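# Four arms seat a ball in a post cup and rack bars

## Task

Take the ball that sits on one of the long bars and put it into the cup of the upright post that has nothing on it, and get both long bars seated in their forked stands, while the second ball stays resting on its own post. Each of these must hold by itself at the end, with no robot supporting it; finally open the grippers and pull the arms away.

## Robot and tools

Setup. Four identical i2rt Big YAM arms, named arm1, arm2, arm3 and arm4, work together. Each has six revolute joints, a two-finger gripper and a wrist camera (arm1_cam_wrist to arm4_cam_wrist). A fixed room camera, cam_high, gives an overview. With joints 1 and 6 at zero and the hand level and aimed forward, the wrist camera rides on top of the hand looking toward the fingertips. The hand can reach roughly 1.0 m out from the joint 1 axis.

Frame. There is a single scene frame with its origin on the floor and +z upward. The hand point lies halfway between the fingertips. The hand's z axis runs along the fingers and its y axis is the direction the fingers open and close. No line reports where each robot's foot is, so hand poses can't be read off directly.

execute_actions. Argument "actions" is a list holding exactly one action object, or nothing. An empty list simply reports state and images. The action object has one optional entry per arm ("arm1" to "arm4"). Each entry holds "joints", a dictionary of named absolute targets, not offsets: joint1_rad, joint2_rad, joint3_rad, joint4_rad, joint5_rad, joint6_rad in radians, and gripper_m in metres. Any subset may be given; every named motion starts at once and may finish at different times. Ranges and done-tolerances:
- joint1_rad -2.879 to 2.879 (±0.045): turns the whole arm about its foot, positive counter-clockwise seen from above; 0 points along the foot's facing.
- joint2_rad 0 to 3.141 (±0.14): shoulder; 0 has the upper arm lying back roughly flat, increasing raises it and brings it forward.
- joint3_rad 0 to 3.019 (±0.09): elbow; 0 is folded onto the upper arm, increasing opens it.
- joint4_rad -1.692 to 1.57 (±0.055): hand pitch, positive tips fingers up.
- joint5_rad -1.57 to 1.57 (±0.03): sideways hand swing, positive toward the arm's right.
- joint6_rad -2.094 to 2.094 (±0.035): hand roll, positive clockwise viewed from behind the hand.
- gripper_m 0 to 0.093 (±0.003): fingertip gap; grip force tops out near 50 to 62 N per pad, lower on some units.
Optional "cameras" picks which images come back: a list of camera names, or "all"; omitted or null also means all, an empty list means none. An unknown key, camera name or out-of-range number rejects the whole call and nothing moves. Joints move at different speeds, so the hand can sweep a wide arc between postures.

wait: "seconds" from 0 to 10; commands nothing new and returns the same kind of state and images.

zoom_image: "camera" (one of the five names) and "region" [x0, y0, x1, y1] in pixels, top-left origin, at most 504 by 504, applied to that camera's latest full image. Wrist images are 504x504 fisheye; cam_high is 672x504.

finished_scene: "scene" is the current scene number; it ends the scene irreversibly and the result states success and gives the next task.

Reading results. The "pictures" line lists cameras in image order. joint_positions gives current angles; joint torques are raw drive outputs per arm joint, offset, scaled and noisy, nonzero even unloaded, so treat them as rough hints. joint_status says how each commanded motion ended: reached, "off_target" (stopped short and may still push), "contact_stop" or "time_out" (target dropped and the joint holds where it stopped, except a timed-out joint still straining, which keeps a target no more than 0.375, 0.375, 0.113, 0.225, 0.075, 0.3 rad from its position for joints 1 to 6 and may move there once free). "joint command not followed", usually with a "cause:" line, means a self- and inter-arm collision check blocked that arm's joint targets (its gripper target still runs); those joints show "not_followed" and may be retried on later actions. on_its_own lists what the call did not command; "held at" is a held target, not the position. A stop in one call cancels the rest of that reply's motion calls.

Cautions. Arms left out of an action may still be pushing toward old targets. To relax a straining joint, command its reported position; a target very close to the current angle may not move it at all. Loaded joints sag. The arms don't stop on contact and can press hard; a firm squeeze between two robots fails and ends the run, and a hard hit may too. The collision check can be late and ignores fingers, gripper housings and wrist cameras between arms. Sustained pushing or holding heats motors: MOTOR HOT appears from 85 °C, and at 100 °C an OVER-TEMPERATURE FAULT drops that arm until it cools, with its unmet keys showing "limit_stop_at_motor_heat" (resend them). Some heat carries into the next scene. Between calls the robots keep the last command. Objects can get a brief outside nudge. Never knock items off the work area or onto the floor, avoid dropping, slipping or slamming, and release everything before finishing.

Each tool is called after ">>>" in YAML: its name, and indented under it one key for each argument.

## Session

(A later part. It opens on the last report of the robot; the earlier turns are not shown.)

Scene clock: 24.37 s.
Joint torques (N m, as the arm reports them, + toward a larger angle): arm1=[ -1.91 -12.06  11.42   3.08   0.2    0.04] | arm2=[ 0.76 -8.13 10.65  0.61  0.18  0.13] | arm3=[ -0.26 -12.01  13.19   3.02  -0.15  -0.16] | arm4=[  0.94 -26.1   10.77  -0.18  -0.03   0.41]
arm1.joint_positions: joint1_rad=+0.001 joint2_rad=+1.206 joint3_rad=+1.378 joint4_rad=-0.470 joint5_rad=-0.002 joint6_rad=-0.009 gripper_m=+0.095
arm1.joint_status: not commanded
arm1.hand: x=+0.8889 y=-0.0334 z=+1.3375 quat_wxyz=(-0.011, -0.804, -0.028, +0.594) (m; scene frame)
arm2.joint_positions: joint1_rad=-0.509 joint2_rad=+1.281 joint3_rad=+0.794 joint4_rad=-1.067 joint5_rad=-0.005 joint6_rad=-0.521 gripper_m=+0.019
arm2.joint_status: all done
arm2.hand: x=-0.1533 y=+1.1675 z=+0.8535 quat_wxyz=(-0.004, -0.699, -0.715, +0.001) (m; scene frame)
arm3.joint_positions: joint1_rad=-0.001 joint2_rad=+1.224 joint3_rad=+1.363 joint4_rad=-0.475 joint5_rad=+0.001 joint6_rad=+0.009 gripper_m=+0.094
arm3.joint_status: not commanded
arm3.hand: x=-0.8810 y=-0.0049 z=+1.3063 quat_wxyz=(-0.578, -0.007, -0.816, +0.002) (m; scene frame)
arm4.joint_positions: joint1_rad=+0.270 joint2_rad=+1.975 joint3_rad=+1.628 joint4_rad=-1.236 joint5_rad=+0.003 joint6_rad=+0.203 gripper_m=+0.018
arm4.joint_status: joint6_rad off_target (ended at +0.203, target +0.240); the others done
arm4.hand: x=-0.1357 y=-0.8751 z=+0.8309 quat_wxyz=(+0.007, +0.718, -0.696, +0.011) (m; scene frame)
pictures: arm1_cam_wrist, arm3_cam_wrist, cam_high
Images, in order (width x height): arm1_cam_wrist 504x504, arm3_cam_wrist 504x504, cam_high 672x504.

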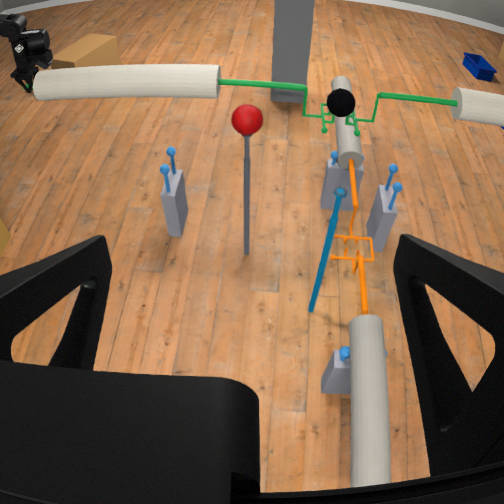

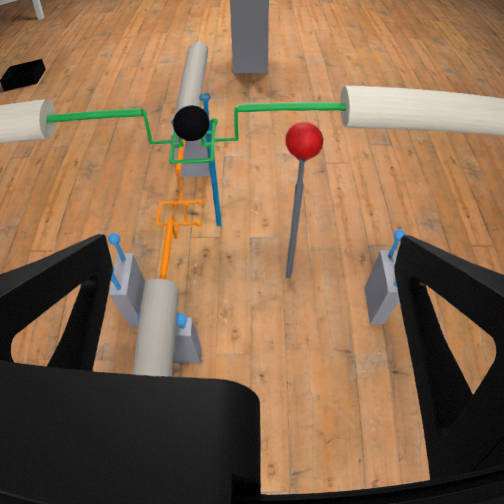

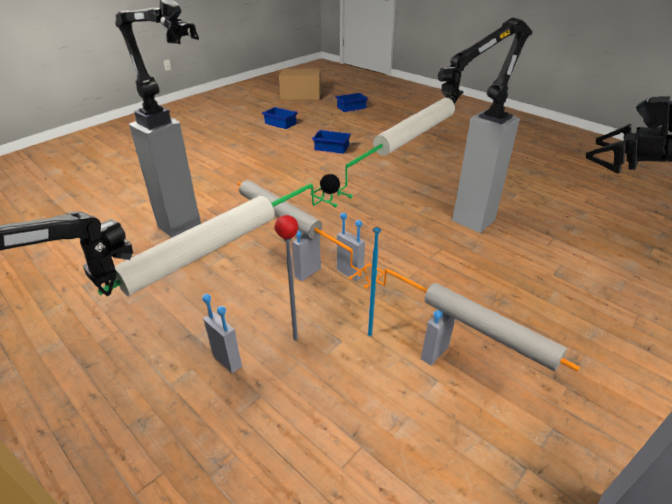

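>>> execute_actions:
  actions:
    - {"arm2":{"joints":{"joint1_rad":-0.157,"joint2_rad":1.145,"joint3_rad":0.728,"joint4_rad":-1.09,"joint6_rad":-0.165}},"arm4":{"joints":{"joint1_rad":0.105,"joint2_rad":1.88,"joint3_rad":1.612,"joint4_rad":-1.225,"joint6_rad":0.045}}}
  cameras: []

>>> execute_actions:
  actions:
    - {"arm2":{"joints":{"joint1_rad":0.246,"joint2_rad":1.16,"joint3_rad":0.74,"joint4_rad":-1.09,"joint6_rad":0.238}},"arm4":{"joints":{"joint1_rad":-0.087,"joint2_rad":1.887,"joint3_rad":1.625,"joint4_rad":-1.23,"joint6_rad":-0.147}}}
  cameras: []

>>> execute_actions:
  actions:
    - {"arm2":{"joints":{"joint1_rad":0.584,"joint2_rad":1.29,"joint3_rad":0.855,"joint4_rad":-1.06,"joint6_rad":0.576}},"arm4":{"joints":{"joint1_rad":-0.27,"joint2_rad":1.946,"joint3_rad":1.72,"joint4_rad":-1.265,"joint6_rad":-0.33}}}
  cameras: ["arm1_cam_wrist","arm3_cam_wrist","cam_high"]

Scene clock: 26.20 s.
Joint torques (N m, as the arm reports them, + toward a larger angle): arm1=[ -1.94 -11.97  11.46   3.01   0.19   0.05] | arm2=[ 0.96 -6.43 10.94  0.1  -0.01  0.07] | arm3=[  0.39 -10.76  13.58   2.93  -0.11  -0.18] | arm4=[  0.64 -27.76   8.9    0.22  -0.13   0.14]
arm1.joint_positions: joint1_rad=+0.001 joint2_rad=+1.206 joint3_rad=+1.378 joint4_rad=-0.470 joint5_rad=-0.002 joint6_rad=-0.009 gripper_m=+0.095
arm1.joint_status: not commanded
arm1.hand: x=+0.8889 y=-0.0334 z=+1.3375 quat_wxyz=(-0.011, -0.804, -0.028, +0.594) (m; scene frame)
arm2.joint_positions: joint1_rad=-0.160 joint2_rad=+1.172 joint3_rad=+0.698 joint4_rad=-1.080 joint5_rad=-0.001 joint6_rad=-0.170 gripper_m=+0.019
arm2.joint_status: all done
arm2.hand: x=-0.0429 y=+1.1707 z=+0.8520 quat_wxyz=(-0.004, -0.700, -0.714, +0.000) (m; scene frame)
arm3.joint_positions: joint1_rad=-0.001 joint2_rad=+1.224 joint3_rad=+1.363 joint4_rad=-0.475 joint5_rad=+0.001 joint6_rad=+0.009 gripper_m=+0.094
arm3.joint_status: not commanded
arm3.hand: x=-0.8810 y=-0.0049 z=+1.3063 quat_wxyz=(-0.578, -0.007, -0.816, +0.002) (m; scene frame)
arm4.joint_positions: joint1_rad=+0.094 joint2_rad=+1.935 joint3_rad=+1.588 joint4_rad=-1.220 joint5_rad=+0.005 joint6_rad=+0.027 gripper_m=+0.018
arm4.joint_status: all done
arm4.hand: x=-0.0323 y=-0.8697 z=+0.8388 quat_wxyz=(+0.002, +0.718, -0.696, +0.006) (m; scene frame)
pictures: none
No camera images: the call's "cameras" was empty. Leave "cameras" out to get every camera's image.

Scene clock: 27.40 s.
Joint torques (N m, as the arm reports them, + toward a larger angle): arm1=[ -1.94 -12.03  11.47   3.14   0.2    0.04] | arm2=[ 1.81 -6.41 11.64 -0.08 -0.32  0.09] | arm3=[ -0.35 -11.71  13.53   3.13  -0.07  -0.1 ] | arm4=[  0.1  -26.88   9.6   -0.64  -0.18   0.06]
arm1.joint_positions: joint1_rad=+0.001 joint2_rad=+1.206 joint3_rad=+1.378 joint4_rad=-0.470 joint5_rad=-0.002 joint6_rad=-0.009 gripper_m=+0.095
arm1.joint_status: not commanded
arm1.hand: x=+0.8889 y=-0.0334 z=+1.3375 quat_wxyz=(-0.011, -0.804, -0.028, +0.594) (m; scene frame)
arm2.joint_positions: joint1_rad=+0.235 joint2_rad=+1.172 joint3_rad=+0.703 joint4_rad=-1.072 joint5_rad=+0.006 joint6_rad=+0.229 gripper_m=+0.019
arm2.joint_status: all done
arm2.hand: x=+0.0674 y=+1.1716 z=+0.8545 quat_wxyz=(-0.010, -0.701, -0.713, +0.004) (m; scene frame)
arm3.joint_positions: joint1_rad=-0.001 joint2_rad=+1.224 joint3_rad=+1.363 joint4_rad=-0.475 joint5_rad=+0.001 joint6_rad=+0.009 gripper_m=+0.094
arm3.joint_status: not commanded
arm3.hand: x=-0.8810 y=-0.0049 z=+1.3063 quat_wxyz=(-0.578, -0.007, -0.816, +0.002) (m; scene frame)
arm4.joint_positions: joint1_rad=-0.091 joint2_rad=+1.935 joint3_rad=+1.592 joint4_rad=-1.204 joint5_rad=+0.006 joint6_rad=-0.156 gripper_m=+0.018
arm4.joint_status: all done
arm4.hand: x=+0.0759 y=-0.8679 z=+0.8406 quat_wxyz=(-0.007, +0.717, -0.697, +0.000) (m; scene frame)
pictures: none
No camera images: the call's "cameras" was empty. Leave "cameras" out to get every camera's image.

Scene clock: 28.53 s.
Joint torques (N m, as the arm reports them, + toward a larger angle): arm1=[ -1.97 -11.86  11.48   3.05   0.2    0.05] | arm2=[ 1.62 -8.46 10.91 -0.03 -0.58  0.11] | arm3=[  1.21 -11.25  13.47   2.93  -0.05  -0.19] | arm4=[  0.06 -26.59  10.05  -0.26  -0.29  -0.02]
arm1.joint_positions: joint1_rad=+0.001 joint2_rad=+1.206 joint3_rad=+1.378 joint4_rad=-0.470 joint5_rad=-0.002 joint6_rad=-0.009 gripper_m=+0.095
arm1.joint_status: not commanded
arm1.hand: x=+0.8889 y=-0.0334 z=+1.3375 quat_wxyz=(-0.011, -0.804, -0.028, +0.594) (m; scene frame)
arm2.joint_positions: joint1_rad=+0.569 joint2_rad=+1.318 joint3_rad=+0.825 joint4_rad=-1.045 joint5_rad=+0.012 joint6_rad=+0.567 gripper_m=+0.019
arm2.joint_status: all done
arm2.hand: x=+0.1820 y=+1.1653 z=+0.8555 quat_wxyz=(-0.014, -0.703, -0.711, +0.003) (m; scene frame)
arm3.joint_positions: joint1_rad=-0.001 joint2_rad=+1.224 joint3_rad=+1.363 joint4_rad=-0.475 joint5_rad=+0.001 joint6_rad=+0.009 gripper_m=+0.094
arm3.joint_status: not commanded
arm3.hand: x=-0.8810 y=-0.0049 z=+1.3063 quat_wxyz=(-0.578, -0.007, -0.816, +0.002) (m; scene frame)
arm4.joint_positions: joint1_rad=-0.271 joint2_rad=+1.978 joint3_rad=+1.682 joint4_rad=-1.247 joint5_rad=+0.008 joint6_rad=-0.332 gripper_m=+0.018
arm4.joint_status: all done
arm4.hand: x=+0.1851 y=-0.8714 z=+0.8485 quat_wxyz=(-0.009, +0.716, -0.698, +0.003) (m; scene frame)
pictures: arm1_cam_wrist, arm3_cam_wrist, cam_high
Images, in order (width x height): arm1_cam_wrist 504x504, arm3_cam_wrist 504x504, cam_high 672x504.

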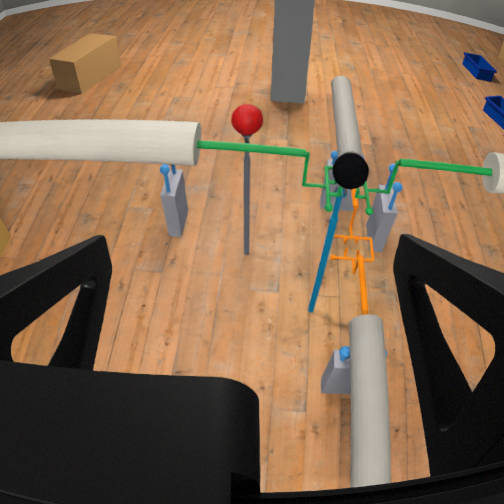

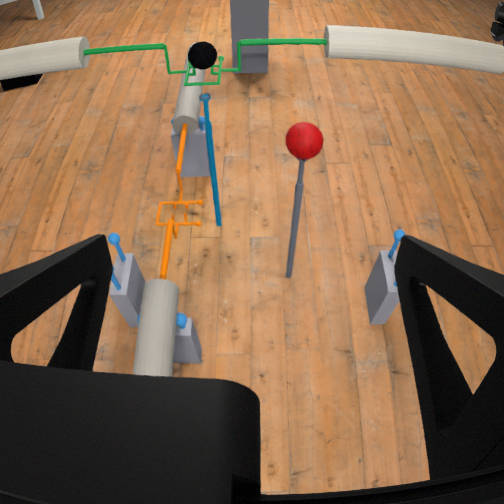

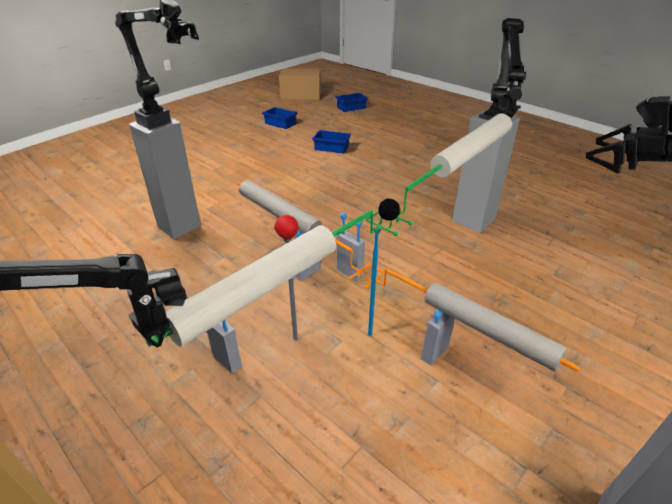

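>>> execute_actions:
  actions:
    - {"arm2":{"joints":{"joint1_rad":0.435,"joint2_rad":1.305,"joint3_rad":0.71,"joint4_rad":-0.905,"joint6_rad":0.425}},"arm4":{"joints":{"joint1_rad":-0.178,"joint2_rad":1.96,"joint3_rad":1.588,"joint4_rad":-1.125,"joint6_rad":-0.24}}}
  cameras: ["arm1_cam_wrist","arm3_cam_wrist","cam_high"]

>>> zoom_image:
  camera: "cam_high"
  region: [310, 170, 450, 290]

>>> zoom_image:
  camera: "arm1_cam_wrist"
  region: [270, 120, 430, 260]

>>> zoom_image:
  camera: "arm3_cam_wrist"
  region: [130, 30, 290, 170]

Scene clock: 30.47 s.
Joint torques (N m, as the arm reports them, + toward a larger angle): arm1=[ -1.77 -12.11  11.47   3.05   0.22   0.03] | arm2=[ 1.22 -7.26  9.48  0.8  -0.58  0.  ] | arm3=[  0.5  -11.72  13.53   2.99  -0.05  -0.2 ] | arm4=[ -1.09 -26.91   8.21   0.4   -0.04  -0.23]
arm1.joint_positions: joint1_rad=+0.001 joint2_rad=+1.206 joint3_rad=+1.378 joint4_rad=-0.470 joint5_rad=-0.002 joint6_rad=-0.009 gripper_m=+0.095
arm1.joint_status: not commanded
arm1.hand: x=+0.8889 y=-0.0334 z=+1.3375 quat_wxyz=(-0.011, -0.804, -0.028, +0.594) (m; scene frame)
arm2.joint_positions: joint1_rad=+0.424 joint2_rad=+1.324 joint3_rad=+0.691 joint4_rad=-0.917 joint5_rad=+0.012 joint6_rad=+0.429 gripper_m=+0.019
arm2.joint_status: all done
arm2.hand: x=+0.1271 y=+1.1689 z=+0.8097 quat_wxyz=(-0.006, -0.705, -0.709, +0.003) (m; scene frame)
arm3.joint_positions: joint1_rad=-0.001 joint2_rad=+1.224 joint3_rad=+1.363 joint4_rad=-0.475 joint5_rad=+0.001 joint6_rad=+0.009 gripper_m=+0.094
arm3.joint_status: not commanded
arm3.hand: x=-0.8810 y=-0.0049 z=+1.3063 quat_wxyz=(-0.578, -0.007, -0.816, +0.002) (m; scene frame)
arm4.joint_positions: joint1_rad=-0.165 joint2_rad=+2.002 joint3_rad=+1.570 joint4_rad=-1.121 joint5_rad=+0.002 joint6_rad=-0.224 gripper_m=+0.018
arm4.joint_status: all done
arm4.hand: x=+0.1193 y=-0.8686 z=+0.7952 quat_wxyz=(-0.003, +0.715, -0.699, +0.001) (m; scene frame)
pictures: arm1_cam_wrist, arm3_cam_wrist, cam_high
Images, in order (width x height): arm1_cam_wrist 504x504, arm3_cam_wrist 504x504, cam_high 672x504.

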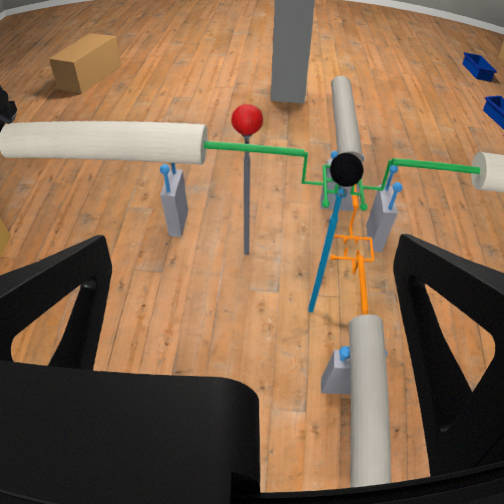

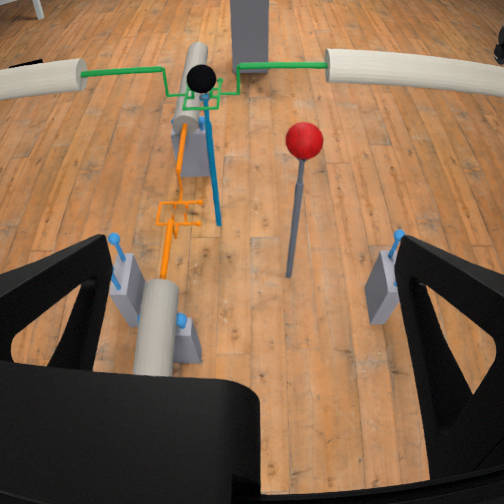

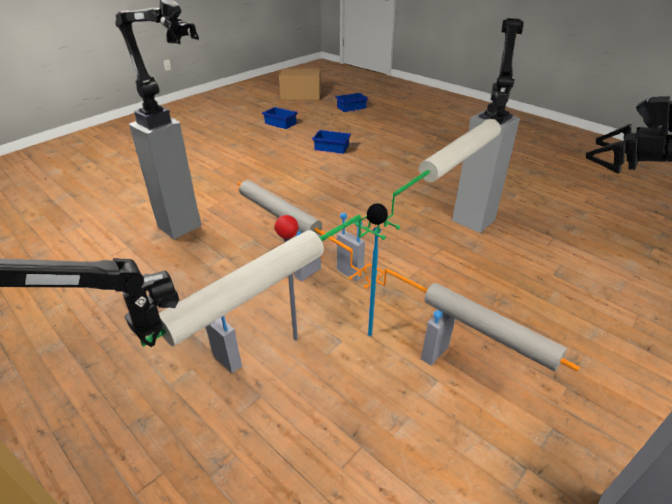

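Region (310, 170, 450, 290) of cam_high's 672x504 image, scaled by 3.600, with more detail than that image has; it fills the top 432 rows of this view, and the rest is white.

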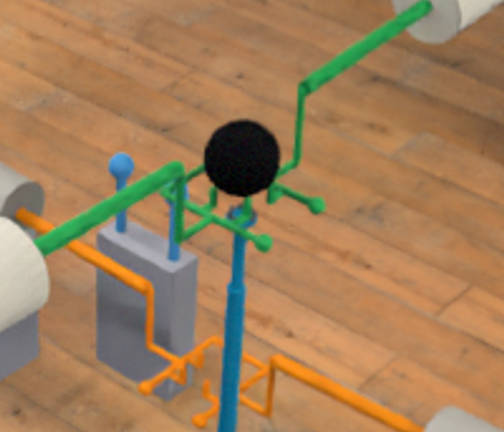

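Region (270, 120, 430, 260) of arm1_cam_wrist's 504x504 image, scaled by 3.150, with more detail than that image has; it fills the top 441 rows of this view, and the rest is white.

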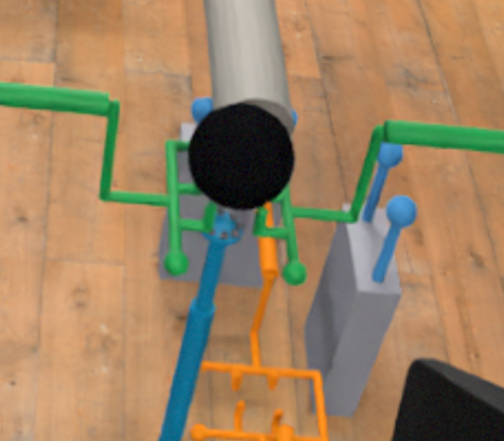

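Region (130, 30, 290, 170) of arm3_cam_wrist's 504x504 image, scaled by 3.150, with more detail than that image has; it fills the top 441 rows of this view, and the rest is white.

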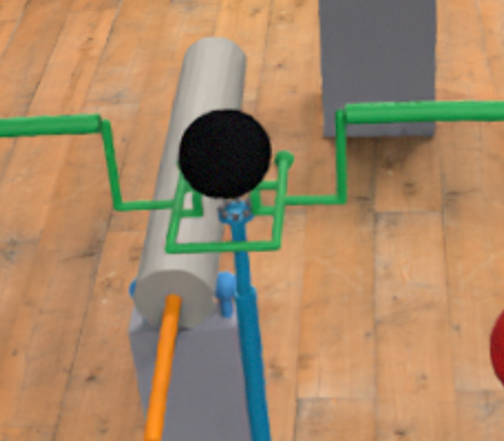

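>>> execute_actions:
  actions:
    - {"arm2":{"joints":{"joint1_rad":0.452,"joint2_rad":1.39,"joint3_rad":0.68,"joint4_rad":-0.795,"joint6_rad":0.44}},"arm4":{"joints":{"joint1_rad":-0.195,"joint2_rad":1.98,"joint3_rad":1.556,"joint4_rad":-1.078,"joint6_rad":-0.252}}}
  cameras: ["arm1_cam_wrist","arm3_cam_wrist","cam_high"]

>>> zoom_image:
  camera: "cam_high"
  region: [310, 170, 450, 290]

>>> zoom_image:
  camera: "arm1_cam_wrist"
  region: [270, 120, 430, 260]

>>> zoom_image:
  camera: "arm3_cam_wrist"
  region: [130, 30, 290, 170]

Scene clock: 31.87 s.
Joint torques (N m, as the arm reports them, + toward a larger angle): arm1=[ -1.86 -11.95  11.44   3.05   0.2    0.04] | arm2=[ 2.13 -9.11  8.17  0.76 -0.6   0.04] | arm3=[  0.2  -11.16  13.52   2.62  -0.08  -0.13] | arm4=[ -0.85 -25.99   7.96   0.68  -0.12  -0.25]
arm1.joint_positions: joint1_rad=+0.001 joint2_rad=+1.206 joint3_rad=+1.378 joint4_rad=-0.470 joint5_rad=-0.002 joint6_rad=-0.009 gripper_m=+0.095
arm1.joint_status: not commanded
arm1.hand: x=+0.8889 y=-0.0334 z=+1.3375 quat_wxyz=(-0.011, -0.804, -0.028, +0.594) (m; scene frame)
arm2.joint_positions: joint1_rad=+0.437 joint2_rad=+1.416 joint3_rad=+0.669 joint4_rad=-0.804 joint5_rad=+0.012 joint6_rad=+0.437 gripper_m=+0.019
arm2.joint_status: all done
arm2.hand: x=+0.1342 y=+1.1640 z=+0.7773 quat_wxyz=(-0.006, -0.704, -0.710, +0.003) (m; scene frame)
arm3.joint_positions: joint1_rad=-0.001 joint2_rad=+1.224 joint3_rad=+1.363 joint4_rad=-0.475 joint5_rad=+0.001 joint6_rad=+0.009 gripper_m=+0.094
arm3.joint_status: not commanded
arm3.hand: x=-0.8810 y=-0.0049 z=+1.3063 quat_wxyz=(-0.578, -0.007, -0.816, +0.002) (m; scene frame)
arm4.joint_positions: joint1_rad=-0.178 joint2_rad=+2.009 joint3_rad=+1.540 joint4_rad=-1.082 joint5_rad=+0.003 joint6_rad=-0.234 gripper_m=+0.018
arm4.joint_status: all done
arm4.hand: x=+0.1267 y=-0.8739 z=+0.7808 quat_wxyz=(-0.005, +0.714, -0.700, +0.001) (m; scene frame)
pictures: arm1_cam_wrist, arm3_cam_wrist, cam_high
Images, in order (width x height): arm1_cam_wrist 504x504, arm3_cam_wrist 504x504, cam_high 672x504.

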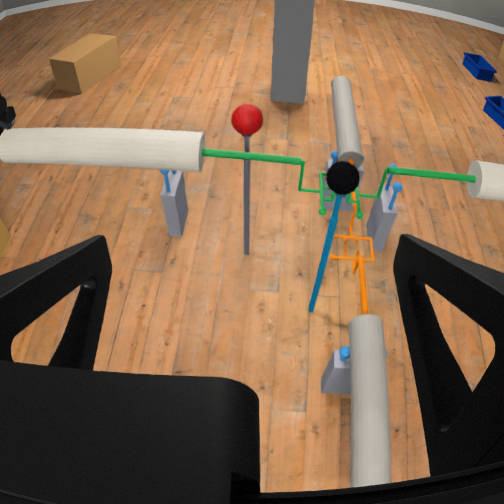

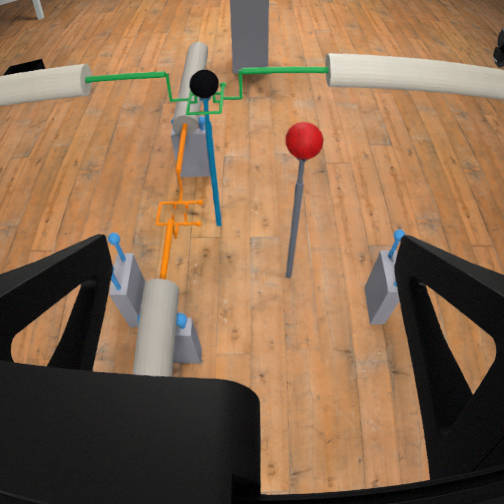

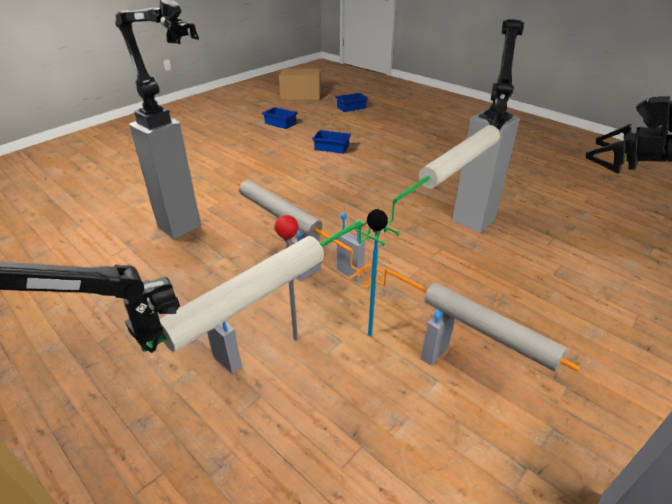

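Region (310, 170, 450, 290) of cam_high's 672x504 image, scaled by 3.600, with more detail than that image has; it fills the top 432 rows of this view, and the rest is white.

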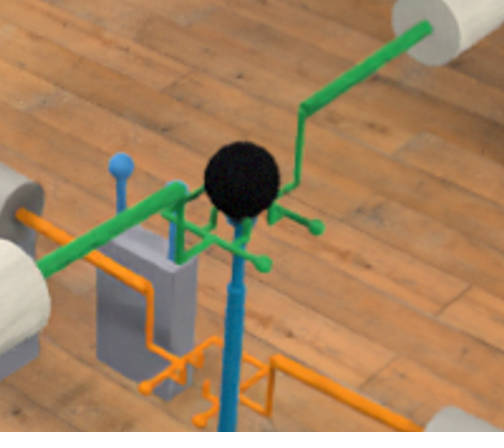

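Region (270, 120, 430, 260) of arm1_cam_wrist's 504x504 image, scaled by 3.150, with more detail than that image has; it fills the top 441 rows of this view, and the rest is white.

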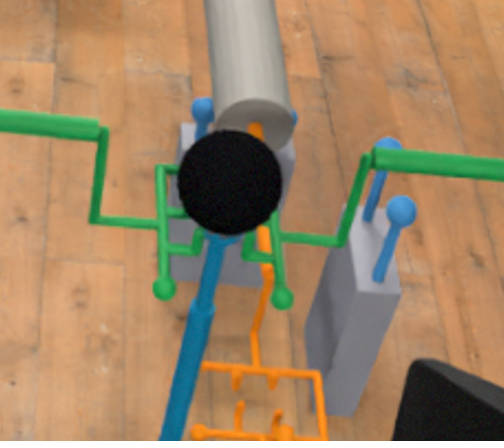

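Region (130, 30, 290, 170) of arm3_cam_wrist's 504x504 image, scaled by 3.150, with more detail than that image has; it fills the top 441 rows of this view, and the rest is white.

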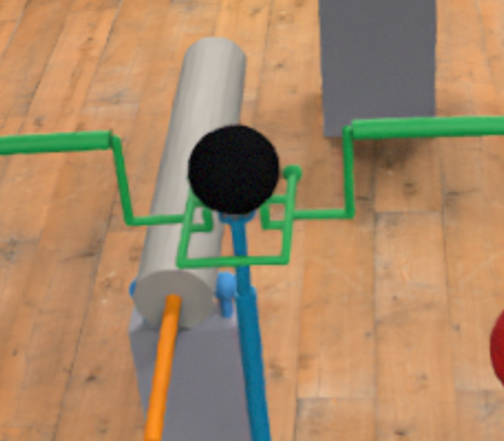

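>>> execute_actions:
  actions:
    - {"arm2":{"joints":{"joint2_rad":1.461,"joint3_rad":0.642,"joint4_rad":-0.686}},"arm4":{"joints":{"joint1_rad":-0.2,"joint2_rad":2.028,"joint3_rad":1.545,"joint4_rad":-1.02}}}
  cameras: ["arm1_cam_wrist","arm3_cam_wrist"]

>>> zoom_image:
  camera: "arm1_cam_wrist"
  region: [270, 120, 430, 260]

>>> zoom_image:
  camera: "arm3_cam_wrist"
  region: [130, 30, 290, 170]

Scene clock: 33.20 s.
Joint torques (N m, as the arm reports them, + toward a larger angle): arm1=[ -1.93 -11.96  11.45   3.04   0.21   0.04] | arm2=[ 1.55 -7.89  7.33  0.89 -0.54  0.05] | arm3=[ -0.08 -10.66  13.26   2.84  -0.06  -0.23] | arm4=[ -1.2  -26.41   7.7    0.76  -0.16  -0.24]
arm1.joint_positions: joint1_rad=+0.001 joint2_rad=+1.206 joint3_rad=+1.378 joint4_rad=-0.470 joint5_rad=-0.002 joint6_rad=-0.009 gripper_m=+0.095
arm1.joint_status: not commanded
arm1.hand: x=+0.8889 y=-0.0334 z=+1.3375 quat_wxyz=(-0.011, -0.804, -0.028, +0.594) (m; scene frame)
arm2.joint_positions: joint1_rad=+0.438 joint2_rad=+1.480 joint3_rad=+0.632 joint4_rad=-0.699 joint5_rad=+0.012 joint6_rad=+0.438 gripper_m=+0.019
arm2.joint_status: all done
arm2.hand: x=+0.1338 y=+1.1664 z=+0.7490 quat_wxyz=(-0.008, -0.704, -0.711, +0.003) (m; scene frame)
arm3.joint_positions: joint1_rad=-0.001 joint2_rad=+1.224 joint3_rad=+1.363 joint4_rad=-0.475 joint5_rad=+0.001 joint6_rad=+0.009 gripper_m=+0.094
arm3.joint_status: not commanded
arm3.hand: x=-0.8810 y=-0.0049 z=+1.3063 quat_wxyz=(-0.578, -0.007, -0.816, +0.002) (m; scene frame)
arm4.joint_positions: joint1_rad=-0.181 joint2_rad=+2.059 joint3_rad=+1.529 joint4_rad=-1.024 joint5_rad=+0.005 joint6_rad=-0.237 gripper_m=+0.018
arm4.joint_status: all done
arm4.hand: x=+0.1290 y=-0.8712 z=+0.7487 quat_wxyz=(-0.003, +0.714, -0.700, +0.003) (m; scene frame)
pictures: arm1_cam_wrist, arm3_cam_wrist
Images, in order (width x height): arm1_cam_wrist 504x504, arm3_cam_wrist 504x504.

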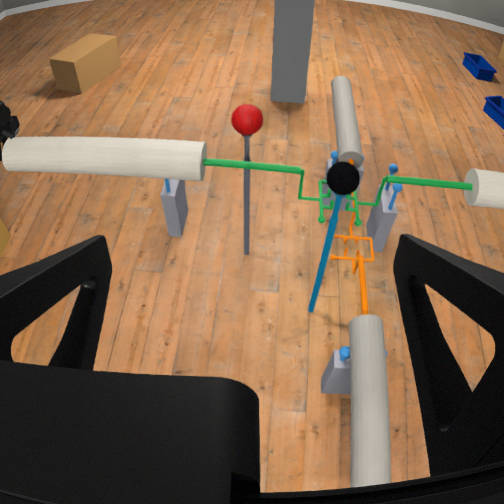

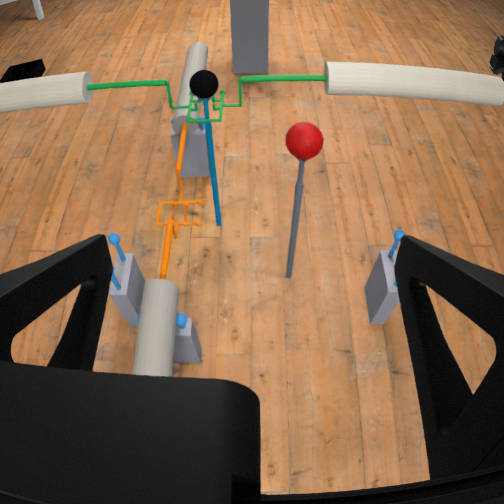

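Region (270, 120, 430, 260) of arm1_cam_wrist's 504x504 image, scaled by 3.150, with more detail than that image has; it fills the top 441 rows of this view, and the rest is white.

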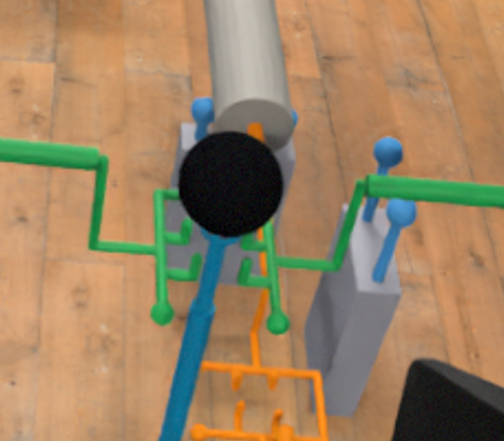

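Region (130, 30, 290, 170) of arm3_cam_wrist's 504x504 image, scaled by 3.150, with more detail than that image has; it fills the top 441 rows of this view, and the rest is white.

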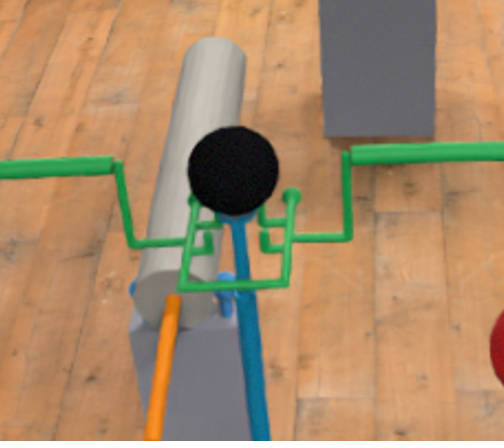

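>>> execute_actions:
  actions:
    - {"arm2":{"joints":{"joint1_rad":0.262,"joint2_rad":1.425,"joint3_rad":0.585,"joint4_rad":-0.662,"joint6_rad":0.25}},"arm4":{"joints":{"joint1_rad":-0.1,"joint2_rad":2.01,"joint3_rad":1.504,"joint4_rad":-0.994,"joint6_rad":-0.155}}}
  cameras: ["arm1_cam_wrist"]

>>> execute_actions:
  actions:
    - {"arm2":{"joints":{"joint1_rad":0.05,"joint2_rad":1.402,"joint3_rad":0.562,"joint4_rad":-0.662,"joint6_rad":0.038}},"arm4":{"joints":{"joint1_rad":0.005,"joint2_rad":2.0,"joint3_rad":1.488,"joint4_rad":-0.987,"joint6_rad":-0.05}}}
  cameras: ["arm1_cam_wrist","arm3_cam_wrist","cam_high"]

Scene clock: 34.70 s.
Joint torques (N m, as the arm reports them, + toward a larger angle): arm1=[ -1.81 -11.99  11.45   3.06   0.21   0.04] | arm2=[ 0.35 -8.48  7.17  0.55 -0.46 -0.09] | arm3=[  0.23 -11.26  13.61   2.95  -0.05  -0.2 ] | arm4=[ -0.68 -27.81   7.38   0.44  -0.13  -0.03]
arm1.joint_positions: joint1_rad=+0.001 joint2_rad=+1.206 joint3_rad=+1.378 joint4_rad=-0.470 joint5_rad=-0.002 joint6_rad=-0.009 gripper_m=+0.095
arm1.joint_status: not commanded
arm1.hand: x=+0.8889 y=-0.0334 z=+1.3375 quat_wxyz=(-0.011, -0.804, -0.028, +0.594) (m; scene frame)
arm2.joint_positions: joint1_rad=+0.260 joint2_rad=+1.458 joint3_rad=+0.573 joint4_rad=-0.667 joint5_rad=+0.009 joint6_rad=+0.260 gripper_m=+0.019
arm2.joint_status: all done
arm2.hand: x=+0.0766 y=+1.1675 z=+0.7397 quat_wxyz=(-0.004, -0.703, -0.711, +0.002) (m; scene frame)
arm3.joint_positions: joint1_rad=-0.001 joint2_rad=+1.224 joint3_rad=+1.363 joint4_rad=-0.475 joint5_rad=+0.001 joint6_rad=+0.009 gripper_m=+0.094
arm3.joint_status: not commanded
arm3.hand: x=-0.8810 y=-0.0049 z=+1.3063 quat_wxyz=(-0.578, -0.007, -0.816, +0.002) (m; scene frame)
arm4.joint_positions: joint1_rad=-0.092 joint2_rad=+2.058 joint3_rad=+1.490 joint4_rad=-0.991 joint5_rad=+0.004 joint6_rad=-0.154 gripper_m=+0.018
arm4.joint_status: all done
arm4.hand: x=+0.0760 y=-0.8715 z=+0.7363 quat_wxyz=(-0.001, +0.716, -0.698, +0.003) (m; scene frame)
pictures: arm1_cam_wrist
Images, in order (width x height): arm1_cam_wrist 504x504.

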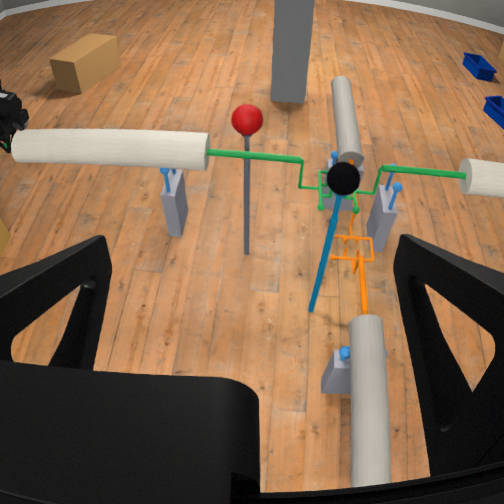

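Scene clock: 35.63 s.
Joint torques (N m, as the arm reports them, + toward a larger angle): arm1=[ -1.87 -11.97  11.42   3.05   0.2    0.03] | arm2=[ 0.76 -8.45  7.4   0.64 -0.25 -0.08] | arm3=[  0.22 -11.43  13.6    3.06  -0.09  -0.22] | arm4=[ -0.49 -27.58   7.46   0.52  -0.05  -0.06]
arm1.joint_positions: joint1_rad=+0.001 joint2_rad=+1.206 joint3_rad=+1.378 joint4_rad=-0.470 joint5_rad=-0.002 joint6_rad=-0.009 gripper_m=+0.095
arm1.joint_status: not commanded
arm1.hand: x=+0.8889 y=-0.0334 z=+1.3375 quat_wxyz=(-0.011, -0.804, -0.028, +0.594) (m; scene frame)
arm2.joint_positions: joint1_rad=+0.050 joint2_rad=+1.434 joint3_rad=+0.547 joint4_rad=-0.667 joint5_rad=+0.004 joint6_rad=+0.048 gripper_m=+0.019
arm2.joint_status: all done
arm2.hand: x=+0.0160 y=+1.1678 z=+0.7395 quat_wxyz=(-0.004, -0.703, -0.711, +0.001) (m; scene frame)
arm3.joint_positions: joint1_rad=-0.001 joint2_rad=+1.224 joint3_rad=+1.363 joint4_rad=-0.475 joint5_rad=+0.001 joint6_rad=+0.009 gripper_m=+0.094
arm3.joint_status: not commanded
arm3.hand: x=-0.8810 y=-0.0049 z=+1.3063 quat_wxyz=(-0.578, -0.007, -0.816, +0.002) (m; scene frame)
arm4.joint_positions: joint1_rad=+0.014 joint2_rad=+2.050 joint3_rad=+1.472 joint4_rad=-0.986 joint5_rad=+0.002 joint6_rad=-0.049 gripper_m=+0.018
arm4.joint_status: all done
arm4.hand: x=+0.0139 y=-0.8723 z=+0.7352 quat_wxyz=(+0.002, +0.716, -0.698, +0.004) (m; scene frame)
pictures: arm1_cam_wrist, arm3_cam_wrist, cam_high
Images, in order (width x height): arm1_cam_wrist 504x504, arm3_cam_wrist 504x504, cam_high 672x504.

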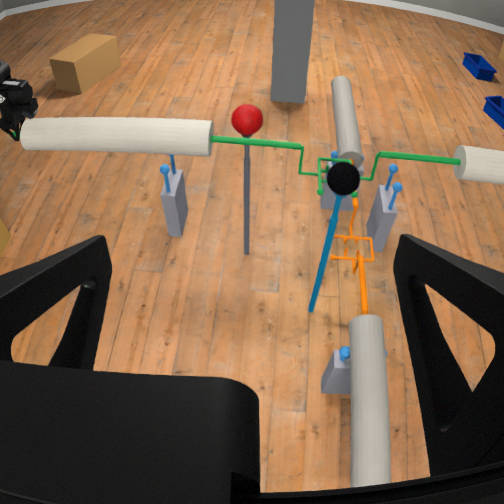

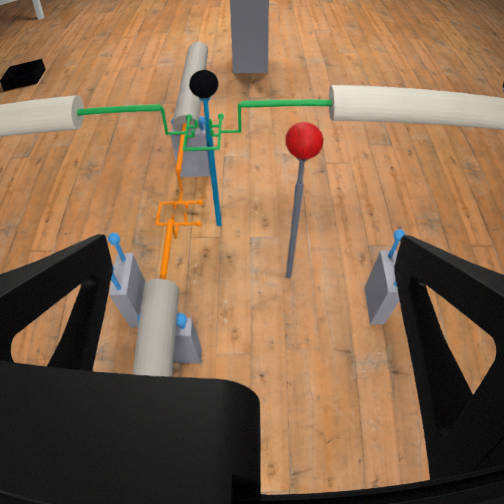

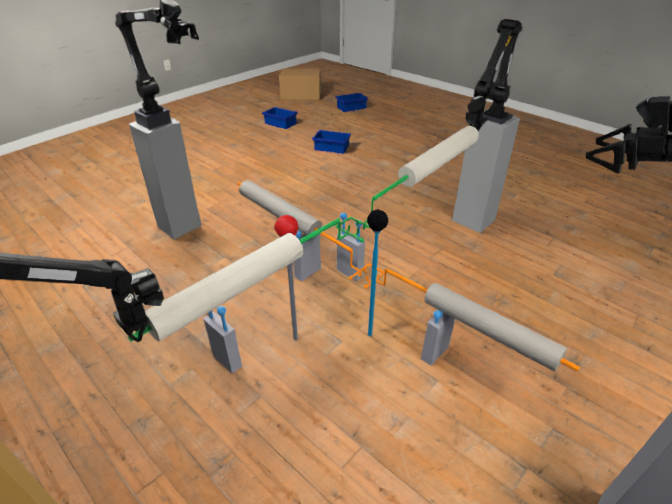

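>>> execute_actions:
  actions:
    - {"arm2":{"joints":{"joint1_rad":-0.08,"joint2_rad":1.14,"joint3_rad":0.735,"joint4_rad":-1.1,"joint6_rad":-0.09}},"arm4":{"joints":{"joint1_rad":0.065,"joint2_rad":1.865,"joint3_rad":1.62,"joint4_rad":-1.235,"joint6_rad":0.01}}}
  cameras: []

>>> execute_actions:
  actions:
    - {"arm2":{"joints":{"joint1_rad":-0.517,"joint2_rad":1.252,"joint3_rad":0.82,"joint4_rad":-1.065,"joint6_rad":-0.53}},"arm4":{"joints":{"joint1_rad":0.285,"joint2_rad":1.92,"joint3_rad":1.685,"joint4_rad":-1.255,"joint6_rad":0.23}}}
  cameras: []

>>> execute_actions:
  actions:
    - {"arm2":{"joints":{"joint1_rad":-0.63,"joint2_rad":1.56,"joint3_rad":1.145,"joint4_rad":-1.08,"joint6_rad":-0.642}},"arm4":{"joints":{"joint1_rad":0.5,"joint2_rad":1.82,"joint3_rad":1.515,"joint4_rad":-1.19,"joint6_rad":0.445}}}
  cameras: ["cam_high"]

>>> execute_actions:
  actions:
    - {"arm2":{"joints":{"joint1_rad":-0.535,"joint2_rad":1.88,"joint3_rad":1.24,"joint4_rad":-0.855,"joint6_rad":-0.54}},"arm4":{"joints":{"joint1_rad":0.61,"joint2_rad":1.86,"joint3_rad":1.21,"joint4_rad":-0.86,"joint6_rad":0.56}}}
  cameras: ["cam_high"]

Scene clock: 37.60 s.
Joint torques (N m, as the arm reports them, + toward a larger angle): arm1=[ -1.67 -12.05  11.46   3.06   0.21   0.04] | arm2=[ 0.7  -5.67 12.7  -0.85 -0.22 -0.03] | arm3=[  0.37 -10.94  13.68   2.69  -0.07  -0.24] | arm4=[  0.14 -24.35  10.48   0.19  -0.05   0.1 ]
arm1.joint_positions: joint1_rad=+0.001 joint2_rad=+1.206 joint3_rad=+1.378 joint4_rad=-0.470 joint5_rad=-0.002 joint6_rad=-0.009 gripper_m=+0.095
arm1.joint_status: not commanded
arm1.hand: x=+0.8889 y=-0.0334 z=+1.3375 quat_wxyz=(-0.011, -0.804, -0.028, +0.594) (m; scene frame)
arm2.joint_positions: joint1_rad=-0.079 joint2_rad=+1.153 joint3_rad=+0.686 joint4_rad=-1.062 joint5_rad=+0.003 joint6_rad=-0.085 gripper_m=+0.019
arm2.joint_status: all done
arm2.hand: x=-0.0209 y=+1.1683 z=+0.8529 quat_wxyz=(-0.011, -0.701, -0.713, +0.011) (m; scene frame)
arm3.joint_positions: joint1_rad=-0.001 joint2_rad=+1.224 joint3_rad=+1.363 joint4_rad=-0.475 joint5_rad=+0.001 joint6_rad=+0.009 gripper_m=+0.094
arm3.joint_status: not commanded
arm3.hand: x=-0.8810 y=-0.0049 z=+1.3063 quat_wxyz=(-0.578, -0.007, -0.816, +0.002) (m; scene frame)
arm4.joint_positions: joint1_rad=+0.063 joint2_rad=+1.888 joint3_rad=+1.575 joint4_rad=-1.228 joint5_rad=+0.002 joint6_rad=-0.003 gripper_m=+0.018
arm4.joint_status: all done
arm4.hand: x=-0.0147 y=-0.8736 z=+0.8602 quat_wxyz=(-0.006, +0.718, -0.696, -0.005) (m; scene frame)
pictures: none
No camera images: the call's "cameras" was empty. Leave "cameras" out to get every camera's image.

Scene clock: 38.83 s.
Joint torques (N m, as the arm reports them, + toward a larger angle): arm1=[ -1.9  -12.01  11.44   3.02   0.19   0.04] | arm2=[-0.2  -7.67 11.58  0.12 -0.03 -0.12] | arm3=[  0.18 -11.44  13.75   2.9   -0.06  -0.23] | arm4=[ -0.11 -25.5   10.23   0.05   0.12   0.01]
arm1.joint_positions: joint1_rad=+0.001 joint2_rad=+1.206 joint3_rad=+1.378 joint4_rad=-0.470 joint5_rad=-0.002 joint6_rad=-0.009 gripper_m=+0.095
arm1.joint_status: not commanded
arm1.hand: x=+0.8889 y=-0.0334 z=+1.3375 quat_wxyz=(-0.011, -0.804, -0.028, +0.594) (m; scene frame)
arm2.joint_positions: joint1_rad=-0.506 joint2_rad=+1.272 joint3_rad=+0.781 joint4_rad=-1.057 joint5_rad=-0.002 joint6_rad=-0.514 gripper_m=+0.019
arm2.joint_status: all done
arm2.hand: x=-0.1519 y=+1.1695 z=+0.8520 quat_wxyz=(-0.003, -0.701, -0.714, +0.005) (m; scene frame)
arm3.joint_positions: joint1_rad=-0.001 joint2_rad=+1.224 joint3_rad=+1.363 joint4_rad=-0.475 joint5_rad=+0.001 joint6_rad=+0.009 gripper_m=+0.094
arm3.joint_status: not commanded
arm3.hand: x=-0.8810 y=-0.0049 z=+1.3063 quat_wxyz=(-0.578, -0.007, -0.816, +0.002) (m; scene frame)
arm4.joint_positions: joint1_rad=+0.291 joint2_rad=+1.947 joint3_rad=+1.643 joint4_rad=-1.244 joint5_rad=-0.002 joint6_rad=+0.228 gripper_m=+0.018
arm4.joint_status: all done
arm4.hand: x=-0.1496 y=-0.8737 z=+0.8518 quat_wxyz=(+0.000, +0.716, -0.698, -0.005) (m; scene frame)
pictures: none
No camera images: the call's "cameras" was empty. Leave "cameras" out to get every camera's image.

Scene clock: 40.00 s.
Joint torques (N m, as the arm reports them, + toward a larger angle): arm1=[ -1.89 -11.94  11.48   3.02   0.19   0.04] | arm2=[ -0.07 -12.35  12.82  -0.21   0.08  -0.1 ] | arm3=[  0.73 -12.44  13.6    2.72  -0.07  -0.24] | arm4=[ -0.31 -25.69   8.3    0.17   0.03  -0.09]
arm1.joint_positions: joint1_rad=+0.001 joint2_rad=+1.206 joint3_rad=+1.378 joint4_rad=-0.470 joint5_rad=-0.002 joint6_rad=-0.009 gripper_m=+0.095
arm1.joint_status: not commanded
arm1.hand: x=+0.8889 y=-0.0334 z=+1.3375 quat_wxyz=(-0.011, -0.804, -0.028, +0.594) (m; scene frame)
arm2.joint_positions: joint1_rad=-0.622 joint2_rad=+1.587 joint3_rad=+1.091 joint4_rad=-1.061 joint5_rad=-0.004 joint6_rad=-0.628 gripper_m=+0.019
arm2.joint_status: all done
arm2.hand: x=-0.2502 y=+1.0928 z=+0.8440 quat_wxyz=(-0.002, -0.701, -0.713, +0.000) (m; scene frame)
arm3.joint_positions: joint1_rad=-0.001 joint2_rad=+1.224 joint3_rad=+1.363 joint4_rad=-0.475 joint5_rad=+0.001 joint6_rad=+0.009 gripper_m=+0.094
arm3.joint_status: not commanded
arm3.hand: x=-0.8810 y=-0.0049 z=+1.3063 quat_wxyz=(-0.578, -0.007, -0.816, +0.002) (m; scene frame)
arm4.joint_positions: joint1_rad=+0.510 joint2_rad=+1.864 joint3_rad=+1.497 joint4_rad=-1.184 joint5_rad=+0.001 joint6_rad=+0.448 gripper_m=+0.018
arm4.joint_status: all done
arm4.hand: x=-0.2537 y=-0.9522 z=+0.8460 quat_wxyz=(+0.001, +0.716, -0.698, -0.004) (m; scene frame)
pictures: cam_high
Images, in order (width x height): cam_high 672x504.

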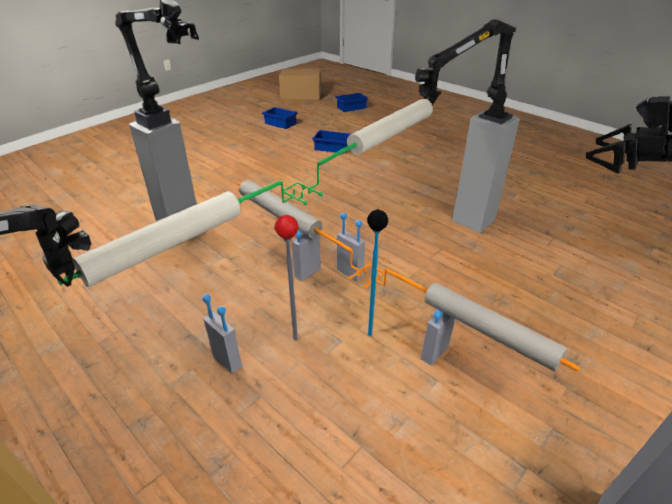

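Scene clock: 41.13 s.
Joint torques (N m, as the arm reports them, + toward a larger angle): arm1=[ -1.72 -11.89  11.47   3.07   0.21   0.04] | arm2=[  0.19 -16.43  11.01   0.16   0.14  -0.08] | arm3=[  0.38 -10.92  13.51   2.77  -0.09  -0.19] | arm4=[ -0.02 -22.26   6.87   0.84  -0.13  -0.05]
arm1.joint_positions: joint1_rad=+0.001 joint2_rad=+1.206 joint3_rad=+1.378 joint4_rad=-0.470 joint5_rad=-0.002 joint6_rad=-0.009 gripper_m=+0.095
arm1.joint_status: not commanded
arm1.hand: x=+0.8889 y=-0.0334 z=+1.3375 quat_wxyz=(-0.011, -0.804, -0.028, +0.594) (m; scene frame)
arm2.joint_positions: joint1_rad=-0.531 joint2_rad=+1.927 joint3_rad=+1.192 joint4_rad=-0.847 joint5_rad=-0.005 joint6_rad=-0.530 gripper_m=+0.019
arm2.joint_status: all done
arm2.hand: x=-0.2471 y=+1.0178 z=+0.7230 quat_wxyz=(+0.000, -0.704, -0.710, -0.012) (m; scene frame)
arm3.joint_positions: joint1_rad=-0.001 joint2_rad=+1.224 joint3_rad=+1.363 joint4_rad=-0.475 joint5_rad=+0.001 joint6_rad=+0.009 gripper_m=+0.094
arm3.joint_status: not commanded
arm3.hand: x=-0.8810 y=-0.0049 z=+1.3063 quat_wxyz=(-0.578, -0.007, -0.816, +0.002) (m; scene frame)
arm4.joint_positions: joint1_rad=+0.610 joint2_rad=+1.886 joint3_rad=+1.196 joint4_rad=-0.866 joint5_rad=+0.005 joint6_rad=+0.559 gripper_m=+0.018
arm4.joint_status: all done
arm4.hand: x=-0.2714 y=-1.0278 z=+0.7371 quat_wxyz=(+0.001, +0.712, -0.702, -0.002) (m; scene frame)
pictures: cam_high
Images, in order (width x height): cam_high 672x504.

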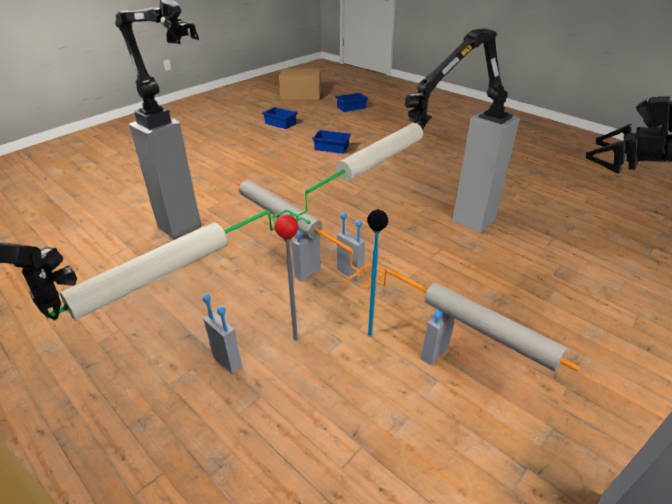

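>>> execute_actions:
  actions:
    - {"arm2":{"joints":{"joint1_rad":-0.547,"joint2_rad":2.29,"joint3_rad":1.255,"joint4_rad":-0.455,"joint6_rad":-0.548}},"arm4":{"joints":{"joint1_rad":0.617,"joint2_rad":2.28,"joint3_rad":1.222,"joint4_rad":-0.458}}}
  cameras: []

>>> execute_actions:
  actions:
    - {"arm2":{"joints":{"joint2_rad":2.495,"joint3_rad":1.33,"joint4_rad":-0.343}},"arm4":{"joints":{"joint2_rad":2.483,"joint3_rad":1.3,"joint4_rad":-0.345}}}
  cameras: ["cam_high","arm3_cam_wrist"]

Scene clock: 43.00 s.
Joint torques (N m, as the arm reports them, + toward a larger angle): arm1=[ -1.87 -11.92  11.46   3.07   0.2    0.04] | arm2=[ -0.19 -18.55   6.1    0.44   0.22  -0.07] | arm3=[  0.89 -11.37  13.32   3.19  -0.05  -0.16] | arm4=[  0.96 -24.75   4.49   0.22  -0.11  -0.04]
arm1.joint_positions: joint1_rad=+0.001 joint2_rad=+1.206 joint3_rad=+1.378 joint4_rad=-0.470 joint5_rad=-0.002 joint6_rad=-0.009 gripper_m=+0.095
arm1.joint_status: not commanded
arm1.hand: x=+0.8889 y=-0.0334 z=+1.3375 quat_wxyz=(-0.011, -0.804, -0.028, +0.594) (m; scene frame)
arm2.joint_positions: joint1_rad=-0.537 joint2_rad=+2.336 joint3_rad=+1.237 joint4_rad=-0.455 joint5_rad=-0.006 joint6_rad=-0.539 gripper_m=+0.019
arm2.joint_status: all done
arm2.hand: x=-0.2546 y=+1.0112 z=+0.5330 quat_wxyz=(-0.003, -0.703, -0.711, +0.000) (m; scene frame)
arm3.joint_positions: joint1_rad=-0.001 joint2_rad=+1.224 joint3_rad=+1.363 joint4_rad=-0.475 joint5_rad=+0.001 joint6_rad=+0.009 gripper_m=+0.094
arm3.joint_status: not commanded
arm3.hand: x=-0.8810 y=-0.0049 z=+1.3063 quat_wxyz=(-0.578, -0.007, -0.816, +0.002) (m; scene frame)
arm4.joint_positions: joint1_rad=+0.615 joint2_rad=+2.316 joint3_rad=+1.206 joint4_rad=-0.452 joint5_rad=+0.005 joint6_rad=+0.559 gripper_m=+0.018
arm4.joint_status: all done
arm4.hand: x=-0.2720 y=-1.0336 z=+0.5311 quat_wxyz=(+0.001, +0.714, -0.700, +0.002) (m; scene frame)
pictures: none
No camera images: the call's "cameras" was empty. Leave "cameras" out to get every camera's image.

Scene clock: 44.03 s.
Joint torques (N m, as the arm reports them, + toward a larger angle): arm1=[ -1.74 -11.95  11.45   3.04   0.19   0.05] | arm2=[  0.29 -17.93   4.48   0.43   0.17  -0.07] | arm3=[  0.28 -11.64  13.62   2.82  -0.06  -0.21] | arm4=[  0.32 -24.97   2.93   0.25  -0.11  -0.03]
arm1.joint_positions: joint1_rad=+0.001 joint2_rad=+1.206 joint3_rad=+1.378 joint4_rad=-0.470 joint5_rad=-0.002 joint6_rad=-0.009 gripper_m=+0.095
arm1.joint_status: not commanded
arm1.hand: x=+0.8889 y=-0.0334 z=+1.3375 quat_wxyz=(-0.011, -0.804, -0.028, +0.594) (m; scene frame)
arm2.joint_positions: joint1_rad=-0.541 joint2_rad=+2.530 joint3_rad=+1.321 joint4_rad=-0.341 joint5_rad=-0.005 joint6_rad=-0.542 gripper_m=+0.019
arm2.joint_status: all done
arm2.hand: x=-0.2559 y=+1.0127 z=+0.4519 quat_wxyz=(-0.004, -0.703, -0.711, +0.003) (m; scene frame)
arm3.joint_positions: joint1_rad=-0.001 joint2_rad=+1.224 joint3_rad=+1.363 joint4_rad=-0.475 joint5_rad=+0.001 joint6_rad=+0.009 gripper_m=+0.094
arm3.joint_status: not commanded
arm3.hand: x=-0.8810 y=-0.0049 z=+1.3063 quat_wxyz=(-0.578, -0.007, -0.816, +0.002) (m; scene frame)
arm4.joint_positions: joint1_rad=+0.617 joint2_rad=+2.510 joint3_rad=+1.295 joint4_rad=-0.339 joint5_rad=+0.005 joint6_rad=+0.559 gripper_m=+0.018
arm4.joint_status: all done
arm4.hand: x=-0.2754 y=-1.0314 z=+0.4517 quat_wxyz=(+0.001, +0.714, -0.700, -0.003) (m; scene frame)
pictures: arm3_cam_wrist, cam_high
Images, in order (width x height): arm3_cam_wrist 504x504, cam_high 672x504.

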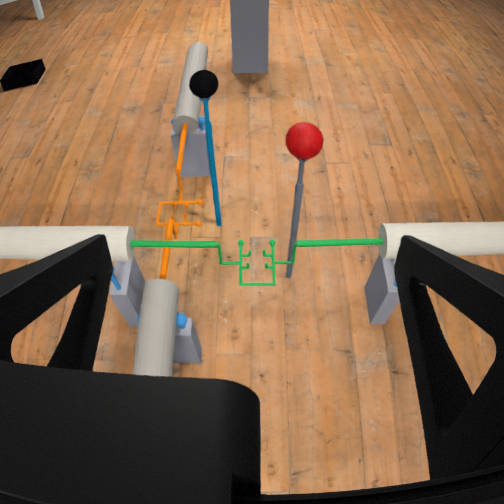

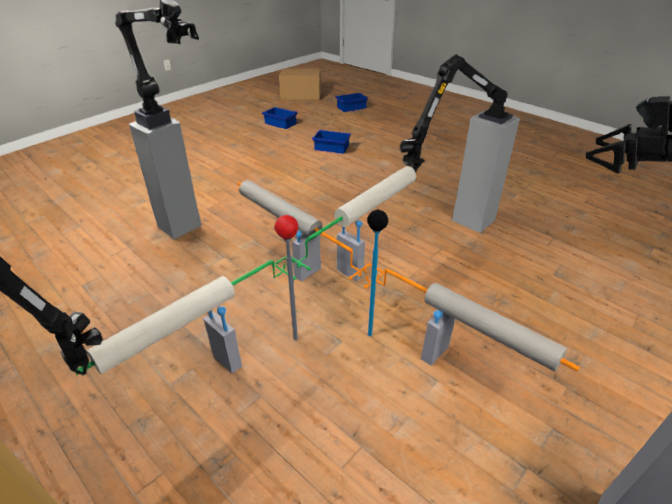

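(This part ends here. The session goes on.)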